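# Place one yellow sponge in each bench tote

## Task

Finish with exactly one yellow sponge inside each of the three totes on the bench, with no sponge sticking out past a tote's rim. Every yellow sponge not in a tote must rest on top of the low shelf, where the spares start. Do not shift or rotate the totes or the cartons beneath the bench. The robot must not fall over or finish tilted. The result only counts if it stays in place without the robot holding it.

## Robot and tools

Robot: a Hello Robot Stretch 3 with one arm. It has a two-wheeled base (0.33 m long, 0.34 m wide), a lift that slides up a mast, and a telescoping arm that sticks out to the robot's right. A wrist with yaw, pitch and roll carries a two-finger gripper. The base cannot drive sideways. To move the gripper along the robot's forward direction, drive the base. Turns on the spot pivot about the point midway between the drive wheels, 0.05 m behind the front edge. With the arm fully in and the wrist folded, a turn sweeps a circle of radius 0.28 m. An unfolded, level gripper reaches beyond that circle. A loose object may occasionally get bumped by something.

Frames: the base frame has its origin on the floor between the drive wheels, with x forward, y left and z up. hand_pose is reported in this frame, at the point where the closed fingertips meet. With all wrist joints at zero, the hand's x axis points up, its y axis points back along the arm toward the mast, and its z axis points to the rear. The odometry frame is the base frame at the start of the scene. Heading runs from -3.142 to 3.142, positive to the left.

execute_actions: argument "actions" is a list holding one action, or an empty list to just read state and images. Optional "cameras" is a list drawn from head_camera, nav_camera, wrist_camera, all. Leaving it out, null or ["all"] gives all cameras; [] gives none. The "pictures" line gives the order of the returned images. An action may have "base", "joints", or both, and these start together.
- base: one command only. {"translate_m": d} is a relative drive of d metres from the current spot, forward positive, range -1 to 1. {"rotate_rad": d} is a relative turn in radians, left (counter-clockwise seen from above) positive, range -3.2 to 3.2.
- joints: a single dict of absolute targets keyed by joint name. lift_m is arm height, 0 to 1.1. arm_m is extension, 0 to 0.52. wrist_yaw_rad runs -1.345 to 4.42: 0 is along the arm, positive swings toward the front, and 3.0 folds it over the base. wrist_pitch_rad runs -1.57 to 0.451: 0 is level, negative tips the fingertips down. wrist_roll_rad runs -2.911 to 2.911; at 0 the fingers sit level, side by side. gripper_m runs -0.089 to 0.179, larger meaning wider. The fingertip gap is 0.007 m less than the value when nearly closed and 0.025 m less when fully open, and it is zero below 0.007. head_pan_rad runs -3.953 to 1.73: 0 faces forward, positive is left, -1.57 looks along the arm. head_tilt_rad runs -1.53 to 0.419, with negative looking down. Done tolerances are ±0.004 for lift, arm and gripper, ±0.02 for yaw, roll and head, and ±0.05 for pitch.
- contact_limits: {"arm_m": n}, with n from 1 to 100 percent effort. The arm stops (contact_stop) when its effort reaches about n (-n when retracting) and holds no harder than that until the next action. Setting it too low stops the arm at once.
Unknown keys or out-of-range values reject the call and nothing moves. An action runs for at most 15 s. Joints or base left out of an action may still be pushing toward an earlier target. If a result reports a stop, the remaining execute_actions, wait and finished_scene calls in that reply are skipped.

wait: {"seconds": 0 to 10}. Nothing new is commanded. It returns the same state and images as an empty action. zoom_image: {"camera": name, "region": [x0, y0, x1, y1]} in pixels of that camera's latest full image, at most 504x504. finished_scene: {"scene": n} ends the current scene for good and reports whether the task succeeded.

Results: base_status and joint_status tell how each commanded motion ended. "done" for the base means the wheels turned the full amount, even if they slipped. off_target means it stopped short and may still be pushing. After contact_stop, time_out or torque_fault the old target is dropped. A stopped arm or lift goes slack until it is commanded again, so a slack lift can sag under load or be pushed up when the fingers close on a surface. on_its_own lists uncommanded joints; "held at" there is the held target, not the actual position. A wrist servo that pushes hard for several seconds switches off for 10 s (torque_fault). motor_effort is percent of maximum, positive toward higher joint values; the peak is in brackets. Readings are noisy, and positive wheel effort means pushing forward. base_tilt is in degrees, forward and right positive, with a fixed bias of up to about 4 degrees. turned_by_wheels and turned_by_imu give the turn since the last result. lidar_m has 12 sectors of 30 degrees, starting straight ahead and going counter-clockwise (4th left, 7th behind, 10th right), in a plane 0.17 m above the floor with a range of 0.15 to 12 m. "-" means no return, and the robot's own parts can hide sectors 5, 6, 9 and 10. wrist_depth_mm and head_depth_mm are 7x7 grids of median depth in mm (45–1000 and 280–4000); the head grid is sideways.

Cameras: head_camera and nav_camera move with the head pan and tilt; wrist_camera rides on the gripper. Calibration lines give K, distortion and T_world_to_cam relative to the base frame, with small errors.

Gripping: to grasp, command gripper_m below the sponge's width. To let go, open at least 0.02 beyond the value where the fingers made contact. Neither the reading nor "done" confirms that an object is held, so check the images.

Safety: fold or unfold the wrist (yaw 3.0) only with lift between 0.32 and 0.95, pitch -0.4 and roll near 0; once folded, the lift may go down to 0.25. If yaw is below -0.4, keep pitch at -0.5 or lower. The base moves fast only when stowed (lift below 0.30, arm below 0.03, yaw above 2.54); otherwise it is limited to 0.10 m/s. Pushing the arm into something solid with the gripper above about 0.45 m can tip the robot, and a second push after a contact stop is riskier. Don't drive while gripping or pressing on fixed things, and watch for snagging, especially when reversing. If base_tilt shows a lean, reverse the last move in small steps, free the gripper, and lower the lift to about 0.2. Avoid drops, slams, hard hits and bumping the totes or cartons. Fast, efficient motions are preferred.

Each tool is called after "Emit:" as name([rows], argument=value, ...), one row to a line, values as JSON.

## Session

Emit:
execute_actions(actions=[])

Scene clock: 0.00 s.
base_odometry: x=+0.000 y=+0.000 heading=+0.000 (m, m, rad; odometry frame)
turned_by_wheels: +0.000 (rad since the last result)
turned_by_imu: +0.000 (rad since the last result)
base_tilt: forward=+0.4 right=+0.3 (deg)
lidar_m: 1.11 2.61 2.35 2.50 1.27 1.28 1.52 1.78 1.87 1.76 0.93 0.93
head_depth_mm: 1710 1712 1707 1702 1710 1179 1002 / 1833 1857 1857 1859 1835 1176 1093 / 1949 2045 2044 2041 1999 1266 1209 / 1994 2275 2270 2250 2164 1370 1352 / 2020 2570 2544 2533 2436 1523 1533 / 2034 2842 2901 2893 2810 1756 1741 / 2024 2727 2756 2770 2783 2709 2335
base_status: not commanded
joint_positions: lift_m=+0.311 arm_m=+0.002 wrist_yaw_rad=+2.933 wrist_pitch_rad=-0.538 wrist_roll_rad=+0.002 gripper_m=+0.037 head_pan_rad=-0.003 head_tilt_rad=-0.001
joint_status: not commanded
motor_effort: left_wheel=+0 right_wheel=-1 lift_m=+20 arm_m=+0 wrist_yaw_rad=+0 wrist_pitch_rad=+6 wrist_roll_rad=+0 gripper_m=-1 head_pan_rad=+0 head_tilt_rad=+2 (%)
hand_pose: x=+0.0218 y=+0.0558 z=+0.2974 quat_wxyz=(+0.258, +0.698, +0.116, +0.658) (m; base frame)
wrist_depth_mm: - - - - - - - / - - - - - - - / 890 - 848 846 832 798 791 / 700 694 682 659 675 654 636 / 584 571 584 567 570 548 538 / 495 512 - - - 473 469 / 447 - - - 416 416 412
pictures: head_camera (sideways: a quarter turn clockwise sets it upright), nav_camera (sideways: a quarter turn counterclockwise sets it upright), wrist_camera
Images, in order (width x height): head_camera 896x504, nav_camera 672x504, wrist_camera 644x364.

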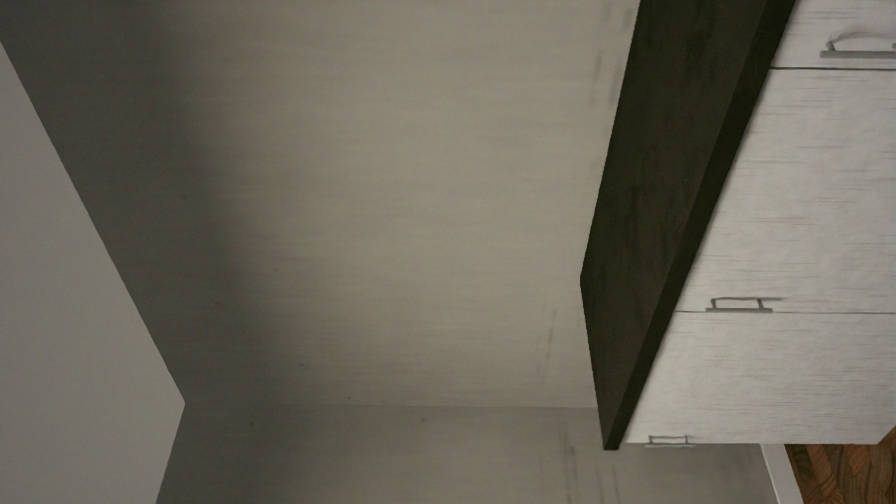

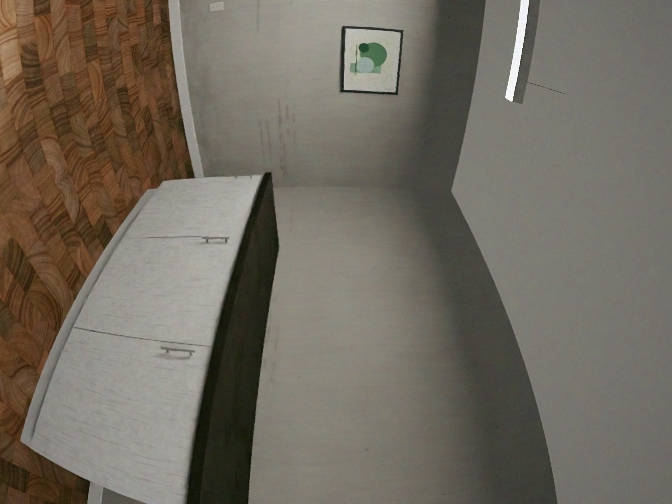

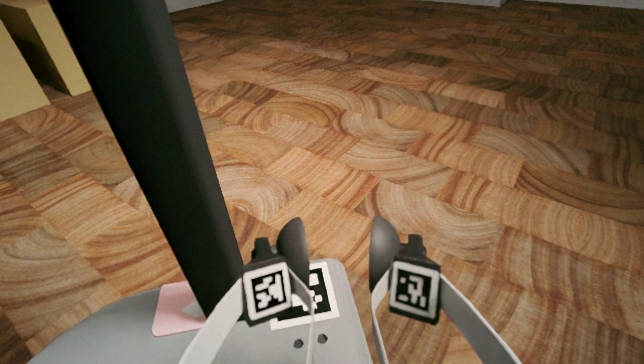

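Emit:
execute_actions([
  {"joints":{"head_pan_rad":-3.6,"head_tilt_rad":-0.5}},
], cameras=["head_camera","nav_camera"])

Emit:
execute_actions([
  {"joints":{"head_pan_rad":-2.3,"head_tilt_rad":-0.5}},
], cameras=["head_camera","nav_camera"])

Scene clock: 4.63 s.
base_odometry: x=+0.000 y=+0.000 heading=+0.000 (m, m, rad; odometry frame)
turned_by_wheels: +0.000 (rad since the last result)
turned_by_imu: +0.001 (rad since the last result)
base_tilt: forward=+0.4 right=+0.0 (deg)
lidar_m: 1.11 2.61 2.35 2.49 1.27 1.27 1.52 1.79 1.87 1.76 0.93 0.93
head_depth_mm: 1837 1919 1236 2248 1705 1566 1373 / 1899 1996 1363 2205 1715 1633 1368 / 1976 2079 1494 2323 1653 1651 1378 / 2031 2165 1623 2225 1785 1649 1371 / 2122 2274 1622 2676 1784 1661 1372 / 2194 2386 2563 2545 2018 1642 1375 / 2268 2495 2754 2784 2103 1651 1370
base_status: not commanded
joint_positions: lift_m=+0.311 arm_m=+0.002 wrist_yaw_rad=+2.933 wrist_pitch_rad=-0.538 wrist_roll_rad=+0.002 gripper_m=+0.037 head_pan_rad=-3.593 head_tilt_rad=-0.494
joint_status: all done
motor_effort: left_wheel=+0(0) right_wheel=+0(0) lift_m=+20(20) arm_m=+0(1) wrist_yaw_rad=-1(1) wrist_pitch_rad=+6(6) wrist_roll_rad=+0(0) gripper_m=+0(0) head_pan_rad=-4(63) head_tilt_rad=-2(20) (%)
hand_pose: x=+0.0218 y=+0.0558 z=+0.2974 quat_wxyz=(+0.258, +0.698, +0.116, +0.658) (m; base frame)
wrist_depth_mm: - - - - - - - / - - - - - - - / 881 - 855 830 816 790 788 / 703 677 674 665 646 652 633 / 578 574 582 561 566 544 536 / 494 511 - - - 471 467 / 446 - - - 415 412 414
pictures: head_camera (sideways: a quarter turn clockwise sets it upright), nav_camera (sideways: a quarter turn counterclockwise sets it upright)
camera_calibration (this result's frames):
head_camera: T_world_to_cam=[[0.422967, -0.199103, -0.884001, 1.16809], [-0.420206, -0.907423, 0.00332223, 0.00652202], [-0.802824, 0.370057, -0.467474, 0.567864], [0, 0, 0, 1]] pos_world=[-0.0354304, 0.0283467, 1.29804]
nav_camera: T_world_to_cam=[[-0.427967, 0.193129, 0.882919, -1.10312], [0.42339, 0.90592, 0.00706421, 0.0418375], [-0.79849, 0.376842, -0.469472, 0.574389], [0, 0, 0, 1]] pos_world=[-0.0311671, -0.0413114, 1.24333]
Images, in order (width x height): head_camera 896x504, nav_camera 672x504.

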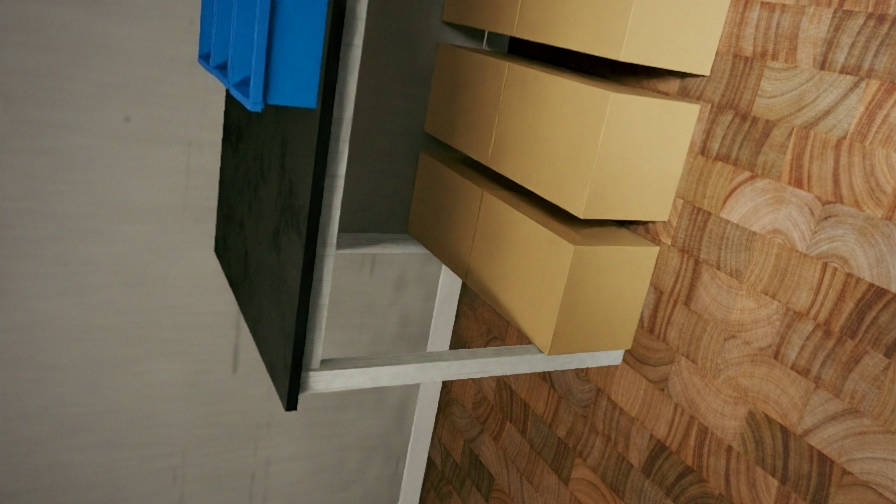

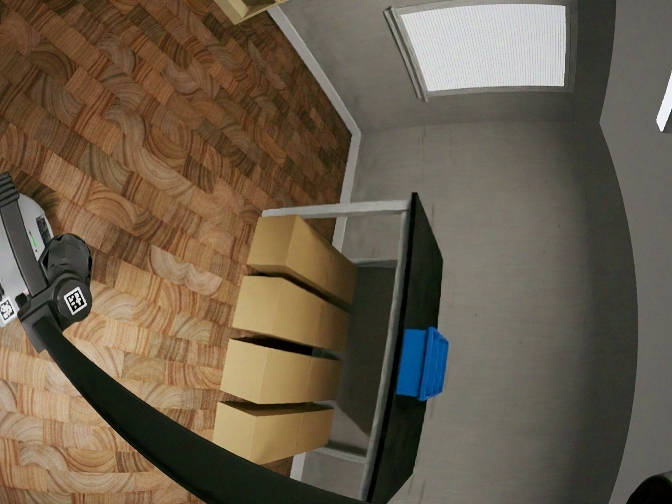

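Scene clock: 5.80 s.
base_odometry: x=+0.000 y=+0.000 heading=+0.000 (m, m, rad; odometry frame)
turned_by_wheels: +0.000 (rad since the last result)
turned_by_imu: +0.000 (rad since the last result)
base_tilt: forward=+0.2 right=+0.0 (deg)
lidar_m: 1.11 2.61 2.35 2.50 1.27 1.28 1.52 1.79 1.87 1.76 0.93 0.93
head_depth_mm: 1810 1962 2088 2063 2024 1663 1380 / 1832 1985 2094 2279 2052 1649 1376 / 1844 1999 2099 2273 2082 1668 1380 / 1871 2024 2114 2229 2087 1658 1385 / 1867 2042 2144 2255 2106 1656 1366 / 1896 2038 2170 2230 2092 1658 1377 / 1908 2069 2219 2445 2070 1649 1371
base_status: not commanded
joint_positions: lift_m=+0.311 arm_m=+0.002 wrist_yaw_rad=+2.933 wrist_pitch_rad=-0.538 wrist_roll_rad=+0.002 gripper_m=+0.037 head_pan_rad=-2.307 head_tilt_rad=-0.494
joint_status: all done
motor_effort: left_wheel=+0(0) right_wheel=+0(0) lift_m=+20(20) arm_m=+1(0) wrist_yaw_rad=+0(0) wrist_pitch_rad=+6(6) wrist_roll_rad=+0(0) gripper_m=-1(0) head_pan_rad=+5(63) head_tilt_rad=-1(2) (%)
hand_pose: x=+0.0218 y=+0.0558 z=+0.2974 quat_wxyz=(+0.258, +0.698, +0.116, +0.658) (m; base frame)
wrist_depth_mm: - - - - - - - / - - - - - - - / 898 - 851 842 814 802 788 / 717 688 679 677 662 647 634 / 582 575 583 567 571 551 530 / 494 507 - - - 470 464 / 446 - - - 415 407 406
pictures: head_camera (sideways: a quarter turn clockwise sets it upright), nav_camera (sideways: a quarter turn counterclockwise sets it upright)
camera_calibration (this result's frames):
head_camera: T_world_to_cam=[[0.310086, 0.349843, -0.884001, 1.16878], [0.752498, -0.658587, 0.00332223, -0.000631493], [-0.581029, -0.666238, -0.467474, 0.566511], [0, 0, 0, 1]] pos_world=[-0.0327884, -0.0318748, 1.29804]
nav_camera: T_world_to_cam=[[-0.30576, -0.356321, 0.882919, -1.10386], [-0.75016, 0.661219, 0.00706421, 0.0489962], [-0.58632, -0.66017, -0.469472, 0.573095], [0, 0, 0, 1]] pos_world=[0.0352543, -0.0473867, 1.24333]
Images, in order (width x height): head_camera 896x504, nav_camera 672x504.

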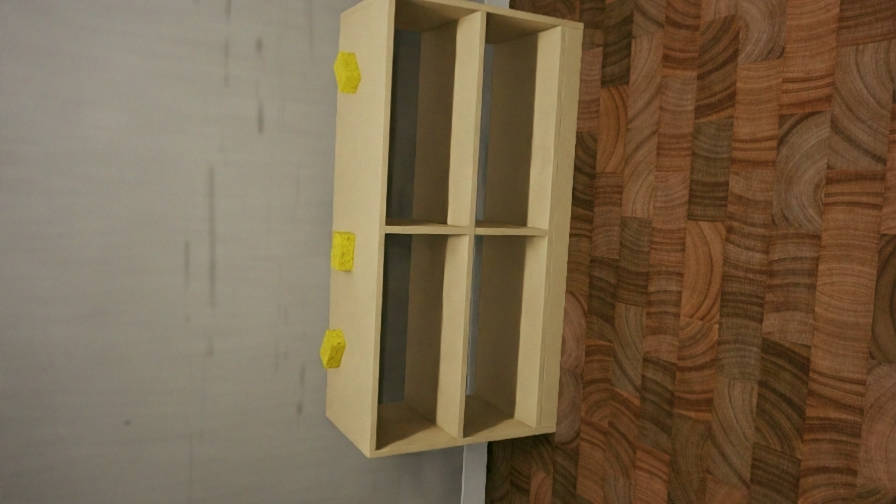

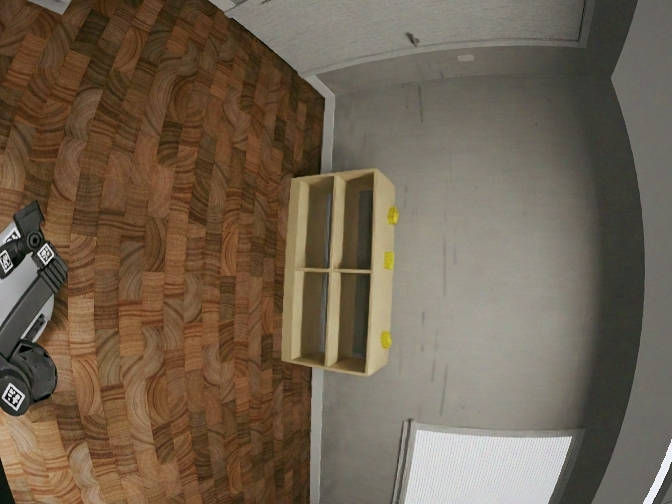

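Emit:
execute_actions([
  {"joints":{"lift_m":0.27,"head_pan_rad":0,"head_tilt_rad":-0.5}},
], cameras=[])

Emit:
execute_actions([
  {"base":{"rotate_rad":2.4}},
], cameras=[])

Emit:
execute_actions([
  {"base":{"translate_m":0.95}},
], cameras=["head_camera","nav_camera"])

Emit:
execute_actions([
  {"base":{"rotate_rad":1.49},"joints":{"head_pan_rad":-1.57,"head_tilt_rad":-0.7}},
], cameras=["head_camera","nav_camera"])

Scene clock: 17.97 s.
base_odometry: x=+0.000 y=+0.000 heading=+0.000 (m, m, rad; odometry frame)
turned_by_wheels: +0.000 (rad since the last result)
turned_by_imu: +0.001 (rad since the last result)
base_tilt: forward=+0.4 right=+0.0 (deg)
lidar_m: 1.11 2.61 2.35 2.50 1.27 1.27 1.52 1.79 1.88 1.76 0.93 0.93
head_depth_mm: 1530 1632 1280 1097 1179 1279 1363 / 1668 1765 1284 1211 1317 1441 1373 / 1799 1918 1313 1361 1476 1604 1382 / 1985 2085 1445 1535 1683 1660 1380 / 2181 2311 1602 1748 1938 1664 1371 / 2444 2667 1831 2055 2086 1651 1375 / 2464 2624 2779 2755 2083 1647 1377
base_status: not commanded
joint_positions: lift_m=+0.270 arm_m=+0.002 wrist_yaw_rad=+2.933 wrist_pitch_rad=-0.538 wrist_roll_rad=+0.002 gripper_m=+0.037 head_pan_rad=-0.007 head_tilt_rad=-0.494
joint_status: all done
motor_effort: left_wheel=+0(0) right_wheel=+0(0) lift_m=+14(16) arm_m=+1(1) wrist_yaw_rad=+0(0) wrist_pitch_rad=+6(6) wrist_roll_rad=+0(0) gripper_m=+0(1) head_pan_rad=+5(62) head_tilt_rad=+0(4) (%)
hand_pose: x=+0.0218 y=+0.0558 z=+0.2570 quat_wxyz=(+0.258, +0.698, +0.116, +0.658) (m; base frame)
wrist_depth_mm: - - - - - - - / - - - - - 926 933 / 796 - 777 757 746 721 717 / 641 632 617 612 591 591 575 / 534 526 530 522 514 496 487 / 463 - - - - 430 425 / - - - - 378 376 375
pictures: none
No camera images: the call's "cameras" was empty. Leave "cameras" out to get every camera's image.

Scene clock: 20.67 s.
base_odometry: x=+0.000 y=+0.000 heading=+2.400 (m, m, rad; odometry frame)
turned_by_wheels: +2.400 (rad since the last result)
turned_by_imu: +2.429 (rad since the last result)
base_tilt: forward=+0.4 right=+0.2 (deg)
lidar_m: 1.27 1.36 1.79 1.73 1.87 1.60 0.93 0.99 1.45 2.35 2.60 1.31
head_depth_mm: 1856 1968 1378 2216 1652 1607 1371 / 1867 1999 1377 2321 1764 1625 1376 / 1873 1986 1319 2226 1646 1624 1375 / 1900 1971 1273 2316 1725 1644 1380 / 1910 2014 1334 2224 1657 1659 1375 / 1926 2018 1489 2223 1737 1655 1374 / 1926 2043 1485 2427 1657 1659 1378
base_status: done
joint_positions: lift_m=+0.270 arm_m=+0.002 wrist_yaw_rad=+2.933 wrist_pitch_rad=-0.538 wrist_roll_rad=+0.002 gripper_m=+0.037 head_pan_rad=-0.007 head_tilt_rad=-0.494
joint_status: not commanded
motor_effort: left_wheel=-2(9) right_wheel=+1(7) lift_m=+14(14) arm_m=+0(0) wrist_yaw_rad=-1(0) wrist_pitch_rad=+6(6) wrist_roll_rad=+0(0) gripper_m=+0(0) head_pan_rad=+5(4) head_tilt_rad=-2(1) (%)
hand_pose: x=+0.0218 y=+0.0557 z=+0.2570 quat_wxyz=(+0.258, +0.698, +0.116, +0.658) (m; base frame)
wrist_depth_mm: - - - - - - - / - - - - - 955 937 / 797 - 784 743 735 715 710 / 640 624 613 612 593 583 582 / 532 519 526 527 519 492 486 / 462 - - - - 428 423 / - - - - 379 374 373
pictures: none
No camera images: the call's "cameras" was empty. Leave "cameras" out to get every camera's image.

Scene clock: 25.53 s.
base_odometry: x=-0.700 y=+0.642 heading=+2.400 (m, m, rad; odometry frame)
turned_by_wheels: +0.000 (rad since the last result)
turned_by_imu: +0.005 (rad since the last result)
base_tilt: forward=+0.4 right=+0.1 (deg)
lidar_m: 0.32 0.34 0.53 1.72 2.19 2.56 1.88 2.00 2.43 2.38 0.43 0.33
head_depth_mm: 1035 1117 1180 835 460 414 429 / 1040 1125 1175 637 562 409 439 / 1051 1131 937 574 572 412 441 / 1055 1138 943 573 573 416 441 / 1056 1150 942 574 574 419 441 / 1072 1160 1211 574 570 423 1012 / 1078 1164 1221 830 461 426 1014
base_status: done
joint_positions: lift_m=+0.270 arm_m=+0.002 wrist_yaw_rad=+2.933 wrist_pitch_rad=-0.538 wrist_roll_rad=+0.002 gripper_m=+0.037 head_pan_rad=-0.007 head_tilt_rad=-0.495
joint_status: not commanded
motor_effort: left_wheel=-3(6) right_wheel=+1(8) lift_m=+15(14) arm_m=+0(0) wrist_yaw_rad=-1(0) wrist_pitch_rad=+6(6) wrist_roll_rad=+0(0) gripper_m=+0(0) head_pan_rad=+4(5) head_tilt_rad=-1(1) (%)
hand_pose: x=+0.0218 y=+0.0557 z=+0.2570 quat_wxyz=(+0.258, +0.698, +0.116, +0.658) (m; base frame)
wrist_depth_mm: - - - - - 493 464 / - - - - 881 507 340 / 800 - 767 757 706 547 344 / 633 631 617 614 601 501 349 / 536 522 535 531 516 482 357 / 458 - - - - 427 360 / - - - - 378 376 357
pictures: head_camera (sideways: a quarter turn clockwise sets it upright), nav_camera (sideways: a quarter turn counterclockwise sets it upright)
camera_calibration (this result's frames):
head_camera: T_world_to_cam=[[-0.468357, -0.00198452, -0.883537, 1.17293], [-0.0105369, 0.999939, 0.00333957, 0.00400047], [0.883476, 0.0108738, -0.46835, 0.558717], [0, 0, 0, 1]] pos_world=[0.0557779, -0.00774793, 1.29799]
nav_camera: T_world_to_cam=[[0.470303, 0.0095267, 0.882453, -1.10799], [0.00702658, -0.99995, 0.00705035, 0.0443954], [0.882477, 0.00288482, -0.470347, 0.565273], [0, 0, 0, 1]] pos_world=[0.0219387, 0.053318, 1.24331]
Images, in order (width x height): head_camera 896x504, nav_camera 672x504.

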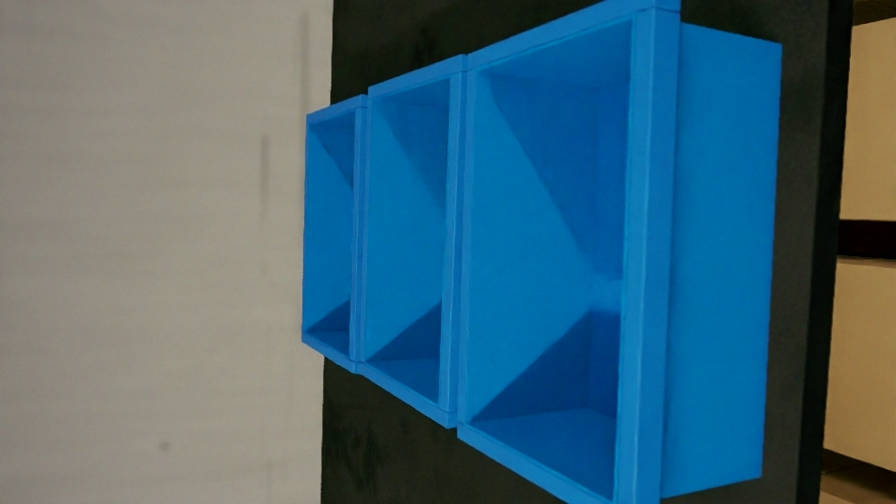

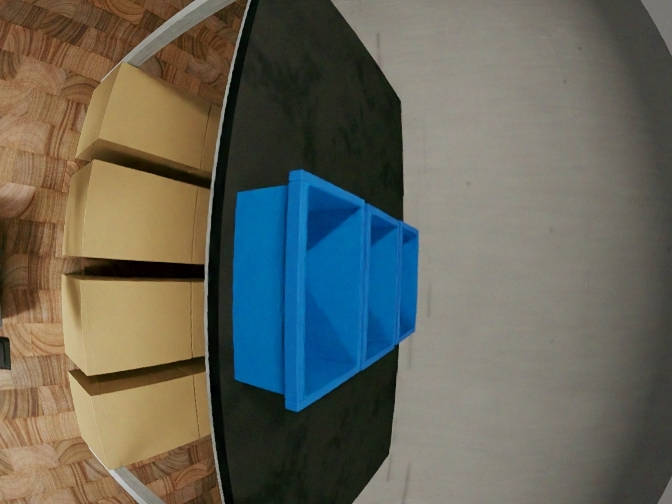

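Scene clock: 27.73 s.
base_odometry: x=-0.700 y=+0.642 heading=-2.393 (m, m, rad; odometry frame)
turned_by_wheels: +1.490 (rad since the last result)
turned_by_imu: +1.508 (rad since the last result)
base_tilt: forward=+0.3 right=+0.0 (deg)
lidar_m: 1.85 1.71 2.35 1.88 1.95 2.66 2.39 0.49 0.34 0.33 0.34 0.45
head_depth_mm: 1076 1077 771 563 491 1150 1048 / 1070 1084 557 439 455 1097 970 / 1076 820 556 577 455 1092 971 / 1072 877 556 577 455 1326 1184 / 1076 874 557 574 456 1097 990 / 1079 781 557 574 455 1091 972 / 1080 1083 557 469 456 1119 973
base_status: done
joint_positions: lift_m=+0.270 arm_m=+0.002 wrist_yaw_rad=+2.933 wrist_pitch_rad=-0.538 wrist_roll_rad=+0.002 gripper_m=+0.037 head_pan_rad=-1.563 head_tilt_rad=-0.692
joint_status: all done
motor_effort: left_wheel=-2(11) right_wheel=+1(7) lift_m=+14(14) arm_m=+0(0) wrist_yaw_rad=-1(0) wrist_pitch_rad=+6(6) wrist_roll_rad=+0(0) gripper_m=-1(1) head_pan_rad=-4(63) head_tilt_rad=-2(16) (%)
hand_pose: x=+0.0218 y=+0.0557 z=+0.2570 quat_wxyz=(+0.258, +0.698, +0.116, +0.658) (m; base frame)
wrist_depth_mm: - - - - - - - / - - - - - 973 925 / 803 - 769 757 736 719 700 / 643 625 621 609 593 588 583 / 527 523 531 532 516 491 490 / 463 - - - - 432 421 / - - - - 377 374 371
pictures: head_camera (sideways: a quarter turn clockwise sets it upright), nav_camera (sideways: a quarter turn counterclockwise sets it upright)
camera_calibration (this result's frames):
head_camera: T_world_to_cam=[[-0.0102316, 0.631964, -0.77493, 1.02853], [0.99968, 0.0243946, 0.00669502, -0.00652902], [0.0231351, -0.774614, -0.632011, 0.776893], [0, 0, 0, 1]] pos_world=[-0.000923126, -0.0480396, 1.28808]
nav_camera: T_world_to_cam=[[0.0177999, -0.633549, 0.773497, -0.963168], [-0.999727, -0.0229837, 0.00418064, 0.0542741], [0.0151292, -0.773361, -0.633786, 0.783201], [0, 0, 0, 1]] pos_world=[0.0595544, -0.00326993, 1.24116]
Images, in order (width x height): head_camera 896x504, nav_camera 672x504.

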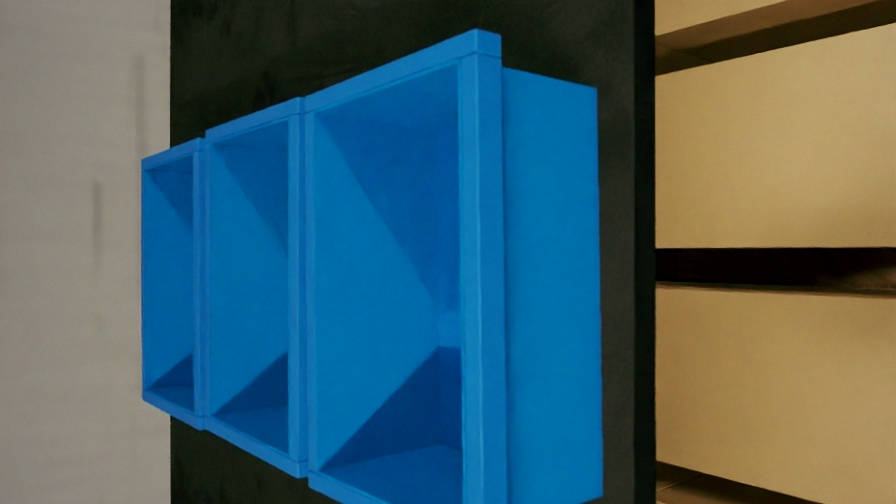

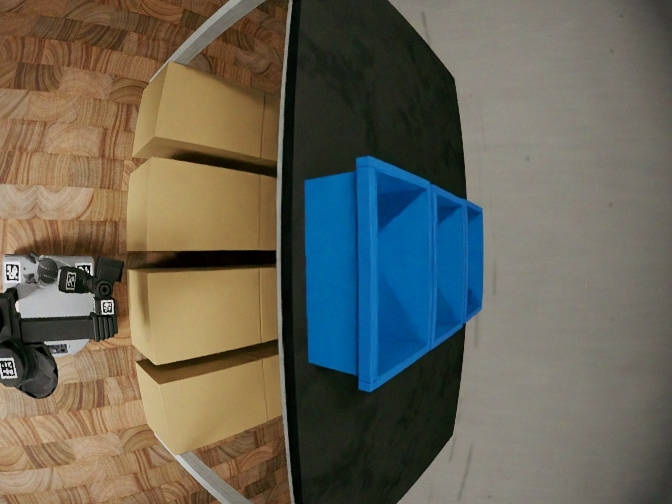

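Emit:
execute_actions([
  {"joints":{"lift_m":0.9,"wrist_pitch_rad":-0.4}},
], cameras=[])

Emit:
execute_actions([
  {"joints":{"wrist_yaw_rad":1.6}},
], cameras=[])

Emit:
execute_actions([
  {"joints":{"lift_m":1.1}},
], cameras=[])

Emit:
execute_actions([
  {"joints":{"wrist_yaw_rad":0.0}},
])

Scene clock: 37.77 s.
base_odometry: x=-0.700 y=+0.642 heading=-2.393 (m, m, rad; odometry frame)
turned_by_wheels: +0.000 (rad since the last result)
turned_by_imu: +0.001 (rad since the last result)
base_tilt: forward=+0.5 right=+0.2 (deg)
lidar_m: 1.85 1.71 2.35 1.88 1.94 2.66 2.38 0.49 0.34 0.33 0.33 0.45
head_depth_mm: 1076 1085 772 565 498 - - / 1078 1078 556 437 455 1154 - / 1077 822 556 577 455 1149 - / 1074 875 557 577 455 464 - / 1073 874 558 574 456 - - / 1081 783 556 573 456 1098 965 / 1081 1082 557 468 455 1121 968
base_status: not commanded
joint_positions: lift_m=+0.900 arm_m=+0.002 wrist_yaw_rad=+2.933 wrist_pitch_rad=-0.424 wrist_roll_rad=+0.002 gripper_m=+0.037 head_pan_rad=-1.563 head_tilt_rad=-0.692
joint_status: all done
motor_effort: left_wheel=-2(2) right_wheel=+1(1) lift_m=+26(26) arm_m=-1(0) wrist_yaw_rad=-1(1) wrist_pitch_rad=+11(14) wrist_roll_rad=+0(0) gripper_m=+0(0) head_pan_rad=-3(5) head_tilt_rad=-2(2) (%)
hand_pose: x=+0.0251 y=+0.0714 z=+0.9110 quat_wxyz=(+0.220, +0.703, +0.076, +0.671) (m; base frame)
wrist_depth_mm: - - - - - - - / - - - - - - - / - - - - - - - / - - - - - - - / - - - - - - - / - - - - - - - / - - - - - - -
pictures: none
No camera images: the call's "cameras" was empty. Leave "cameras" out to get every camera's image.

Scene clock: 39.43 s.
base_odometry: x=-0.700 y=+0.642 heading=-2.393 (m, m, rad; odometry frame)
turned_by_wheels: +0.000 (rad since the last result)
turned_by_imu: +0.000 (rad since the last result)
base_tilt: forward=+0.5 right=+0.1 (deg)
lidar_m: 1.85 1.72 2.35 1.88 1.95 2.66 2.38 0.49 0.34 0.33 0.34 0.45
head_depth_mm: 1076 1083 770 563 497 - - / 1080 1083 556 438 455 - - / 1079 821 557 579 454 - - / 1077 874 556 576 455 1361 1277 / 1078 875 556 575 455 1102 1013 / 1076 781 556 573 456 1095 - / 1074 1083 556 468 456 1121 -
base_status: not commanded
joint_positions: lift_m=+0.900 arm_m=+0.002 wrist_yaw_rad=+1.604 wrist_pitch_rad=-0.424 wrist_roll_rad=+0.002 gripper_m=+0.037 head_pan_rad=-1.563 head_tilt_rad=-0.692
joint_status: all done
motor_effort: left_wheel=-2(2) right_wheel=+1(1) lift_m=+25(25) arm_m=+0(0) wrist_yaw_rad=-6(6) wrist_pitch_rad=+11(11) wrist_roll_rad=+0(0) gripper_m=+0(1) head_pan_rad=-4(4) head_tilt_rad=-2(1) (%)
hand_pose: x=+0.2022 y=-0.1401 z=+0.9110 quat_wxyz=(+0.587, +0.601, -0.374, +0.393) (m; base frame)
wrist_depth_mm: - - - - - - - / - - - - - 411 396 / - - - - - 388 271 / - - - - - - 227 / - - - - - - 286 / - - - - - - - / - - - - 807 763 762
pictures: none
No camera images: the call's "cameras" was empty. Leave "cameras" out to get every camera's image.

Scene clock: 42.10 s.
base_odometry: x=-0.700 y=+0.642 heading=-2.393 (m, m, rad; odometry frame)
turned_by_wheels: +0.000 (rad since the last result)
turned_by_imu: +0.000 (rad since the last result)
base_tilt: forward=+0.2 right=+0.2 (deg)
lidar_m: 1.84 1.71 2.34 1.88 1.94 2.67 2.38 0.49 0.34 0.33 0.34 0.45
head_depth_mm: - - - - 466 1147 1045 / - - - - 466 1097 970 / - - - - - 1087 969 / 1076 873 557 - - 1334 1187 / 1079 874 556 - - - 993 / 1075 783 557 - - - 966 / 1078 1079 556 - - 1078 967
base_status: not commanded
joint_positions: lift_m=+1.100 arm_m=+0.002 wrist_yaw_rad=+1.604 wrist_pitch_rad=-0.423 wrist_roll_rad=+0.002 gripper_m=+0.037 head_pan_rad=-1.563 head_tilt_rad=-0.692
joint_status: all done
motor_effort: left_wheel=-2(2) right_wheel=+1(2) lift_m=+25(25) arm_m=+0(0) wrist_yaw_rad=-5(5) wrist_pitch_rad=+11(11) wrist_roll_rad=+0(0) gripper_m=+0(0) head_pan_rad=-5(4) head_tilt_rad=-2(2) (%)
hand_pose: x=+0.2022 y=-0.1402 z=+1.1111 quat_wxyz=(+0.587, +0.601, -0.374, +0.393) (m; base frame)
wrist_depth_mm: - - - - - - - / - - - - - - - / - - - - - - - / - - - - - 561 550 / - - - - - 453 444 / - - - - - 388 373 / - - - - - 332 322
pictures: none
No camera images: the call's "cameras" was empty. Leave "cameras" out to get every camera's image.

Scene clock: 43.90 s.
base_odometry: x=-0.700 y=+0.642 heading=-2.393 (m, m, rad; odometry frame)
turned_by_wheels: +0.000 (rad since the last result)
turned_by_imu: +0.000 (rad since the last result)
base_tilt: forward=+0.3 right=+0.3 (deg)
lidar_m: 1.86 1.72 2.35 1.88 1.94 2.66 2.39 0.49 0.34 0.33 0.33 0.45
head_depth_mm: - - - - - 1140 1050 / - - - - - 1099 971 / - - - - - 1099 973 / 1058 721 733 400 455 1331 1178 / 1077 875 556 574 454 1099 987 / 1076 785 556 573 455 1103 975 / 1076 1080 557 468 454 1123 971
base_status: not commanded
joint_positions: lift_m=+1.100 arm_m=+0.002 wrist_yaw_rad=+0.004 wrist_pitch_rad=-0.423 wrist_roll_rad=+0.002 gripper_m=+0.037 head_pan_rad=-1.563 head_tilt_rad=-0.692
joint_status: all done
motor_effort: left_wheel=-2(3) right_wheel=+1(1) lift_m=+25(25) arm_m=+0(1) wrist_yaw_rad=-5(5) wrist_pitch_rad=+11(11) wrist_roll_rad=+0(0) gripper_m=+0(1) head_pan_rad=-5(5) head_tilt_rad=-2(2) (%)
hand_pose: x=-0.0206 y=-0.3712 z=+1.1111 quat_wxyz=(+0.691, +0.150, -0.691, -0.148) (m; base frame)
wrist_depth_mm: 892 905 882 874 888 868 880 / 945 946 936 942 944 927 947 / 878 812 531 538 707 737 726 / 617 573 430 363 520 561 555 / 485 335 351 350 339 452 449 / 402 307 376 381 - 376 376 / 226 305 333 328 308 327 320
pictures: head_camera (sideways: a quarter turn clockwise sets it upright), nav_camera (sideways: a quarter turn counterclockwise sets it upright), wrist_camera
camera_calibration (this result's frames):
head_camera: T_world_to_cam=[[-0.0102236, 0.631964, -0.77493, 1.02853], [0.99968, 0.0243819, 0.00669503, -0.00652902], [0.0231253, -0.774614, -0.632011, 0.776893], [0, 0, 0, 1]] pos_world=[-0.000923733, -0.0480396, 1.28808]
nav_camera: T_world_to_cam=[[0.0177919, -0.63355, 0.773497, -0.963168], [-0.999727, -0.022971, 0.00418064, 0.0542741], [0.0151194, -0.773361, -0.633786, 0.783202], [0, 0, 0, 1]] pos_world=[0.0595543, -0.0032706, 1.24116]
wrist_camera: T_world_to_cam=[[-0.998175, -0.00754443, -0.059914, 0.0557611], [0.0474959, 0.514638, -0.856091, 1.1832], [0.0372928, -0.857374, -0.513341, 0.416121], [0, 0, 0, 1]] pos_world=[-0.0160559, -0.251726, 1.22988]
Images, in order (width x height): head_camera 896x504, nav_camera 672x504, wrist_camera 644x364.

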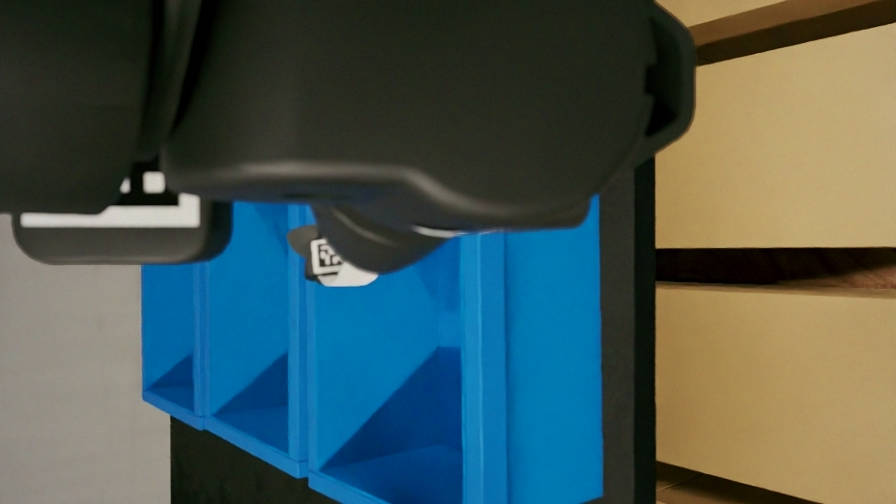

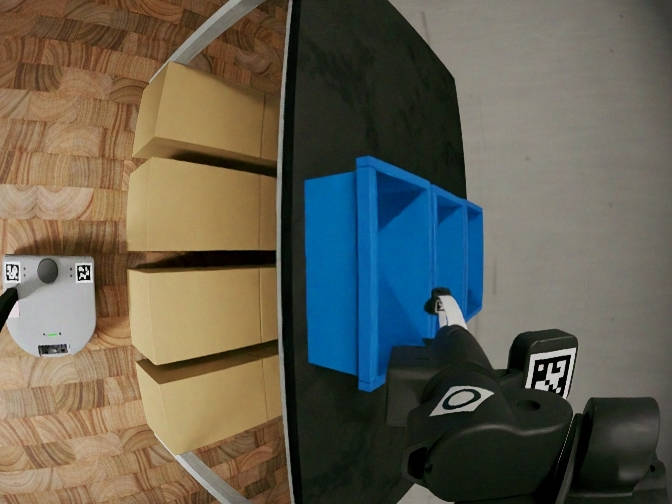

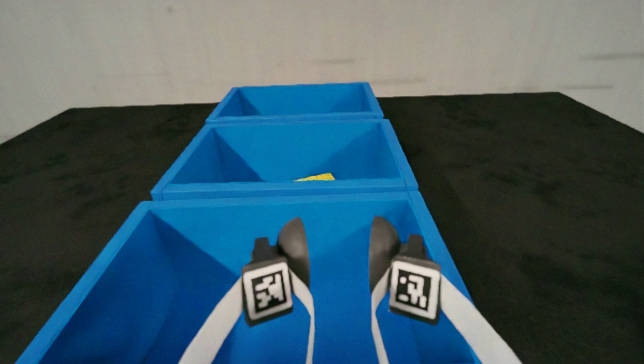

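Emit:
execute_actions([
  {"joints":{"wrist_pitch_rad":-0.65,"arm_m":0.12,"gripper_m":0.17}},
], cameras=["wrist_camera"])

Emit:
execute_actions([
  {"joints":{"arm_m":0.32}},
], cameras=["wrist_camera"])

Emit:
execute_actions([
  {"joints":{"arm_m":0.52}},
], cameras=["wrist_camera","nav_camera"])

Scene clock: 49.00 s.
base_odometry: x=-0.700 y=+0.642 heading=-2.393 (m, m, rad; odometry frame)
turned_by_wheels: +0.000 (rad since the last result)
turned_by_imu: +0.001 (rad since the last result)
base_tilt: forward=+0.1 right=+0.0 (deg)
lidar_m: 1.85 1.71 2.34 1.88 1.95 2.66 2.38 0.49 0.34 0.33 0.34 0.45
head_depth_mm: - - 772 564 491 1152 1042 / - - 516 439 454 1100 967 / - - - 578 455 1100 973 / 1070 875 554 576 456 1332 1182 / 1072 875 563 575 455 1098 993 / 1075 785 557 573 456 1096 974 / 1076 1084 556 470 455 1125 969
base_status: not commanded
joint_positions: lift_m=+1.100 arm_m=+0.120 wrist_yaw_rad=+0.003 wrist_pitch_rad=-0.659 wrist_roll_rad=+0.002 gripper_m=+0.170 head_pan_rad=-1.563 head_tilt_rad=-0.692
joint_status: all done
motor_effort: left_wheel=-2(2) right_wheel=+1(1) lift_m=+25(25) arm_m=+4(6) wrist_yaw_rad=-4(6) wrist_pitch_rad=+5(9) wrist_roll_rad=+0(0) gripper_m=+1(86) head_pan_rad=-4(5) head_tilt_rad=-2(2) (%)
hand_pose: x=-0.0210 y=-0.4524 z=+1.0623 quat_wxyz=(+0.669, +0.230, -0.669, -0.229) (m; base frame)
wrist_depth_mm: 781 809 531 546 695 716 701 / 616 559 395 400 416 559 548 / 499 343 442 425 348 463 452 / 414 258 241 242 241 392 384 / 231 256 267 270 260 339 335 / 221 - 301 304 287 187 303 / 211 270 276 273 263 175 261
pictures: wrist_camera
camera_calibration (this result's frames):
wrist_camera: T_world_to_cam=[[-0.998223, 0.00793751, -0.0590598, 0.0579153], [0.0477016, 0.700445, -0.71211, 1.11441], [0.0357158, -0.713662, -0.699579, 0.584234], [0, 0, 0, 1]] pos_world=[-0.0162134, -0.364101, 1.20572]
Images, in order (width x height): wrist_camera 644x364.

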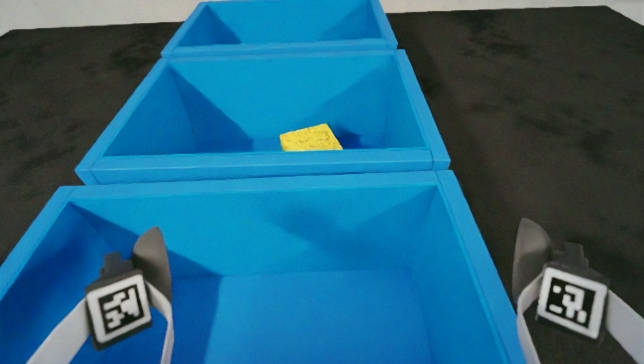

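Scene clock: 51.70 s.
base_odometry: x=-0.700 y=+0.642 heading=-2.393 (m, m, rad; odometry frame)
turned_by_wheels: +0.000 (rad since the last result)
turned_by_imu: +0.000 (rad since the last result)
base_tilt: forward=+0.3 right=+0.1 (deg)
lidar_m: 1.86 1.71 2.35 1.88 1.95 2.66 2.38 0.49 0.34 0.33 0.34 0.45
head_depth_mm: 1111 1084 772 563 490 1147 1046 / 1110 1079 555 438 455 1099 971 / - 710 557 576 455 1099 974 / 1078 718 556 576 455 1332 1183 / 1072 872 557 573 454 1099 991 / 1076 781 556 572 455 1098 974 / 1075 1083 556 469 456 1124 974
base_status: not commanded
joint_positions: lift_m=+1.100 arm_m=+0.320 wrist_yaw_rad=+0.002 wrist_pitch_rad=-0.660 wrist_roll_rad=+0.002 gripper_m=+0.170 head_pan_rad=-1.563 head_tilt_rad=-0.692
joint_status: all done
motor_effort: left_wheel=-2(2) right_wheel=+1(1) lift_m=+25(25) arm_m=+4(2) wrist_yaw_rad=-4(4) wrist_pitch_rad=+5(5) wrist_roll_rad=+0(0) gripper_m=+1(0) head_pan_rad=-5(5) head_tilt_rad=-2(2) (%)
hand_pose: x=-0.0211 y=-0.6524 z=+1.0623 quat_wxyz=(+0.669, +0.230, -0.669, -0.229) (m; base frame)
wrist_depth_mm: 645 638 642 632 641 638 632 / 617 424 412 415 521 558 543 / 499 337 448 444 363 463 453 / 400 252 252 253 246 392 383 / 230 280 291 292 272 339 334 / 227 - 306 269 286 182 301 / 215 271 274 229 258 165 259
pictures: wrist_camera
camera_calibration (this result's frames):
wrist_camera: T_world_to_cam=[[-0.99822, 0.00827782, -0.0590572, 0.0596578], [0.0479298, 0.700605, -0.711938, 1.25437], [0.0354825, -0.713501, -0.699755, 0.44179], [0, 0, 0, 1]] pos_world=[-0.0162459, -0.564094, 1.2057]
Images, in order (width x height): wrist_camera 644x364.

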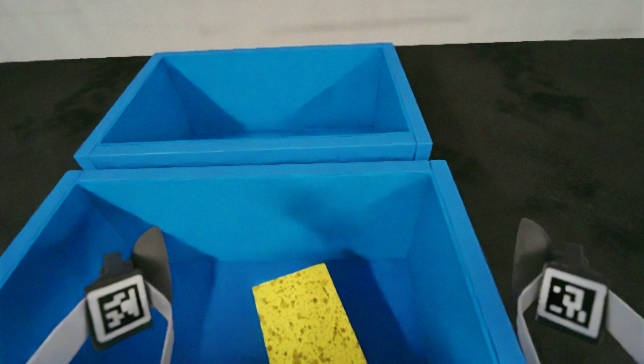

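Scene clock: 54.40 s.
base_odometry: x=-0.700 y=+0.642 heading=-2.393 (m, m, rad; odometry frame)
turned_by_wheels: +0.000 (rad since the last result)
turned_by_imu: +0.000 (rad since the last result)
base_tilt: forward=+0.3 right=+0.1 (deg)
lidar_m: 1.85 1.71 2.34 1.88 1.94 2.66 2.38 0.49 0.34 0.33 0.33 0.45
head_depth_mm: 1082 1077 773 564 490 1144 1049 / 1075 1079 556 438 454 1097 974 / 1095 822 556 576 455 1101 974 / 1062 874 556 576 455 1326 1186 / 1076 873 556 575 456 1094 991 / 1078 781 556 574 455 1101 970 / 1073 1084 557 468 456 1121 968
base_status: not commanded
joint_positions: lift_m=+1.100 arm_m=+0.520 wrist_yaw_rad=+0.002 wrist_pitch_rad=-0.660 wrist_roll_rad=+0.002 gripper_m=+0.170 head_pan_rad=-1.563 head_tilt_rad=-0.692
joint_status: all done
motor_effort: left_wheel=-2(3) right_wheel=+1(1) lift_m=+26(25) arm_m=+5(11) wrist_yaw_rad=-4(4) wrist_pitch_rad=+5(5) wrist_roll_rad=+0(0) gripper_m=+0(0) head_pan_rad=-4(5) head_tilt_rad=-2(2) (%)
hand_pose: x=-0.0211 y=-0.8524 z=+1.0622 quat_wxyz=(+0.669, +0.230, -0.669, -0.229) (m; base frame)
wrist_depth_mm: 454 459 457 462 459 463 460 / 514 514 514 519 512 511 502 / 498 484 478 467 465 460 447 / 265 267 269 269 263 386 386 / 242 298 322 326 249 344 332 / 237 - 308 303 252 292 300 / 226 270 274 270 258 257 260
pictures: nav_camera (sideways: a quarter turn counterclockwise sets it upright), wrist_camera
camera_calibration (this result's frames):
nav_camera: T_world_to_cam=[[0.0176345, -0.633554, 0.773497, -0.963167], [-0.999733, -0.0227228, 0.00418064, 0.0542742], [0.0149274, -0.773365, -0.633786, 0.783203], [0, 0, 0, 1]] pos_world=[0.0595535, -0.00328388, 1.24116]
wrist_camera: T_world_to_cam=[[-0.99822, 0.00837333, -0.0590549, 0.061374], [0.0479882, 0.700741, -0.7118, 1.39441], [0.035422, -0.713367, -0.699895, 0.299351], [0, 0, 0, 1]] pos_world=[-0.0162542, -0.764088, 1.20568]
Images, in order (width x height): nav_camera 672x504, wrist_camera 644x364.

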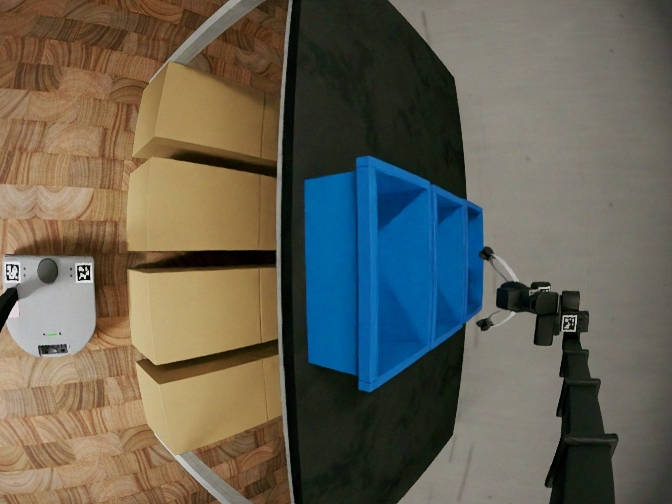

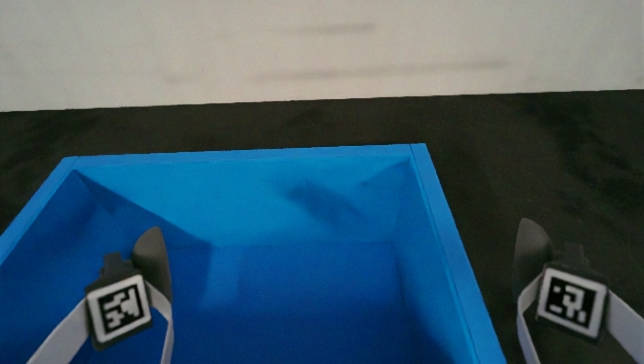

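Emit:
execute_actions([
  {"joints":{"arm_m":0.42,"gripper_m":0.03}},
], cameras=[])

Emit:
execute_actions([
  {"joints":{"wrist_pitch_rad":-1.2}},
], cameras=["wrist_camera"])

Emit:
execute_actions([
  {"joints":{"wrist_pitch_rad":-0.6}},
], cameras=[])

Emit:
execute_actions([
  {"joints":{"arm_m":0.21}},
], cameras=[])

Emit:
execute_actions([
  {"joints":{"wrist_pitch_rad":-1.2}},
], cameras=["wrist_camera"])

Emit:
execute_actions([
  {"joints":{"wrist_pitch_rad":-0.4}},
], cameras=[])

Scene clock: 66.60 s.
base_odometry: x=-0.700 y=+0.642 heading=-2.393 (m, m, rad; odometry frame)
turned_by_wheels: +0.000 (rad since the last result)
turned_by_imu: +0.001 (rad since the last result)
base_tilt: forward=+0.4 right=+0.1 (deg)
lidar_m: 1.85 1.72 2.34 1.87 1.95 2.65 2.39 0.49 0.34 0.33 0.33 0.45
head_depth_mm: 1075 1085 770 563 489 1146 1050 / 1094 1080 555 437 455 1101 973 / - 719 555 577 455 1099 974 / 1075 719 556 575 455 1329 1180 / 1072 875 556 574 455 1095 997 / 1080 781 557 572 456 1103 970 / 1078 1083 556 469 455 1123 970
base_status: not commanded
joint_positions: lift_m=+1.100 arm_m=+0.420 wrist_yaw_rad=+0.002 wrist_pitch_rad=-0.660 wrist_roll_rad=+0.002 gripper_m=+0.030 head_pan_rad=-1.563 head_tilt_rad=-0.692
joint_status: all done
motor_effort: left_wheel=-2(2) right_wheel=+1(1) lift_m=+25(25) arm_m=-3(6) wrist_yaw_rad=-3(3) wrist_pitch_rad=+5(5) wrist_roll_rad=+0(0) gripper_m=+1(85) head_pan_rad=-5(5) head_tilt_rad=-1(2) (%)
hand_pose: x=-0.0211 y=-0.7529 z=+1.0622 quat_wxyz=(+0.669, +0.230, -0.669, -0.229) (m; base frame)
wrist_depth_mm: 546 554 559 557 552 558 553 / 583 581 588 574 569 563 542 / 497 333 352 354 354 464 453 / 265 338 390 386 303 388 382 / 226 299 350 205 206 337 334 / 201 201 184 180 - 298 296 / 201 201 201 200 202 263 266
pictures: none
No camera images: the call's "cameras" was empty. Leave "cameras" out to get every camera's image.

Scene clock: 69.50 s.
base_odometry: x=-0.700 y=+0.642 heading=-2.394 (m, m, rad; odometry frame)
turned_by_wheels: +0.000 (rad since the last result)
turned_by_imu: +0.000 (rad since the last result)
base_tilt: forward=+0.4 right=+0.1 (deg)
lidar_m: 1.85 1.72 2.35 1.88 1.95 2.66 2.39 0.49 0.34 0.33 0.33 0.45
head_depth_mm: 1082 1084 772 564 491 1155 1047 / 1098 1077 557 437 456 1093 972 / - 718 554 578 455 1095 975 / 1077 718 554 576 455 1328 1179 / 1082 872 555 575 456 1103 990 / 1074 786 556 573 456 1101 971 / 1076 1086 556 468 455 1120 973
base_status: not commanded
joint_positions: lift_m=+1.100 arm_m=+0.420 wrist_yaw_rad=+0.001 wrist_pitch_rad=-0.708 wrist_roll_rad=+0.002 gripper_m=+0.030 head_pan_rad=-1.563 head_tilt_rad=-0.692
joint_status: wrist_pitch_rad time_out (moved -0.048 of -0.540)
on_its_own: wrist_pitch_rad is held at -0.717, not at your -1.200, since a time_out
motor_effort: left_wheel=-3(3) right_wheel=+2(3) lift_m=+20(25) arm_m=-2(4) wrist_yaw_rad=-2(3) wrist_pitch_rad=-4(100) wrist_roll_rad=+0(0) gripper_m=-1(0) head_pan_rad=-5(5) head_tilt_rad=-2(2) (%)
hand_pose: x=-0.0214 y=-0.7441 z=+1.0538 quat_wxyz=(+0.663, +0.245, -0.664, -0.245) (m; base frame)
wrist_depth_mm: 562 565 567 565 573 566 566 / 555 335 335 328 493 511 499 / 460 342 363 367 351 426 426 / 251 337 380 375 294 373 366 / 207 204 204 204 201 324 322 / 183 181 179 177 - 279 288 / 216 231 230 229 220 213 259
pictures: wrist_camera
camera_calibration (this result's frames):
wrist_camera: T_world_to_cam=[[-0.99821, 0.0124971, -0.0584792, 0.0621775], [0.0488767, 0.733938, -0.677456, 1.3011], [0.0344539, -0.679102, -0.733235, 0.43129], [0, 0, 0, 1]] pos_world=[-0.0163865, -0.66281, 1.20131]
Images, in order (width x height): wrist_camera 644x364.

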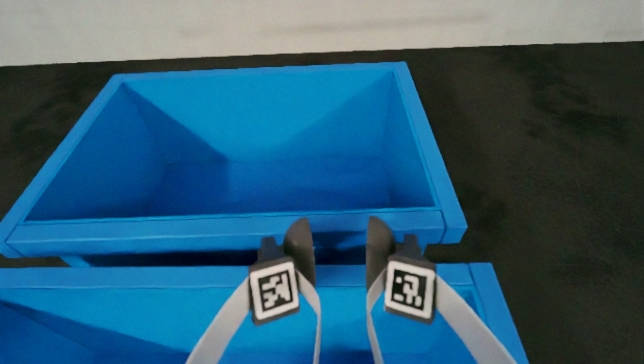

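not run: a stop came earlier in this reply.

not run: a stop came earlier in this reply.

not run: a stop came earlier in this reply.

not run: a stop came earlier in this reply.


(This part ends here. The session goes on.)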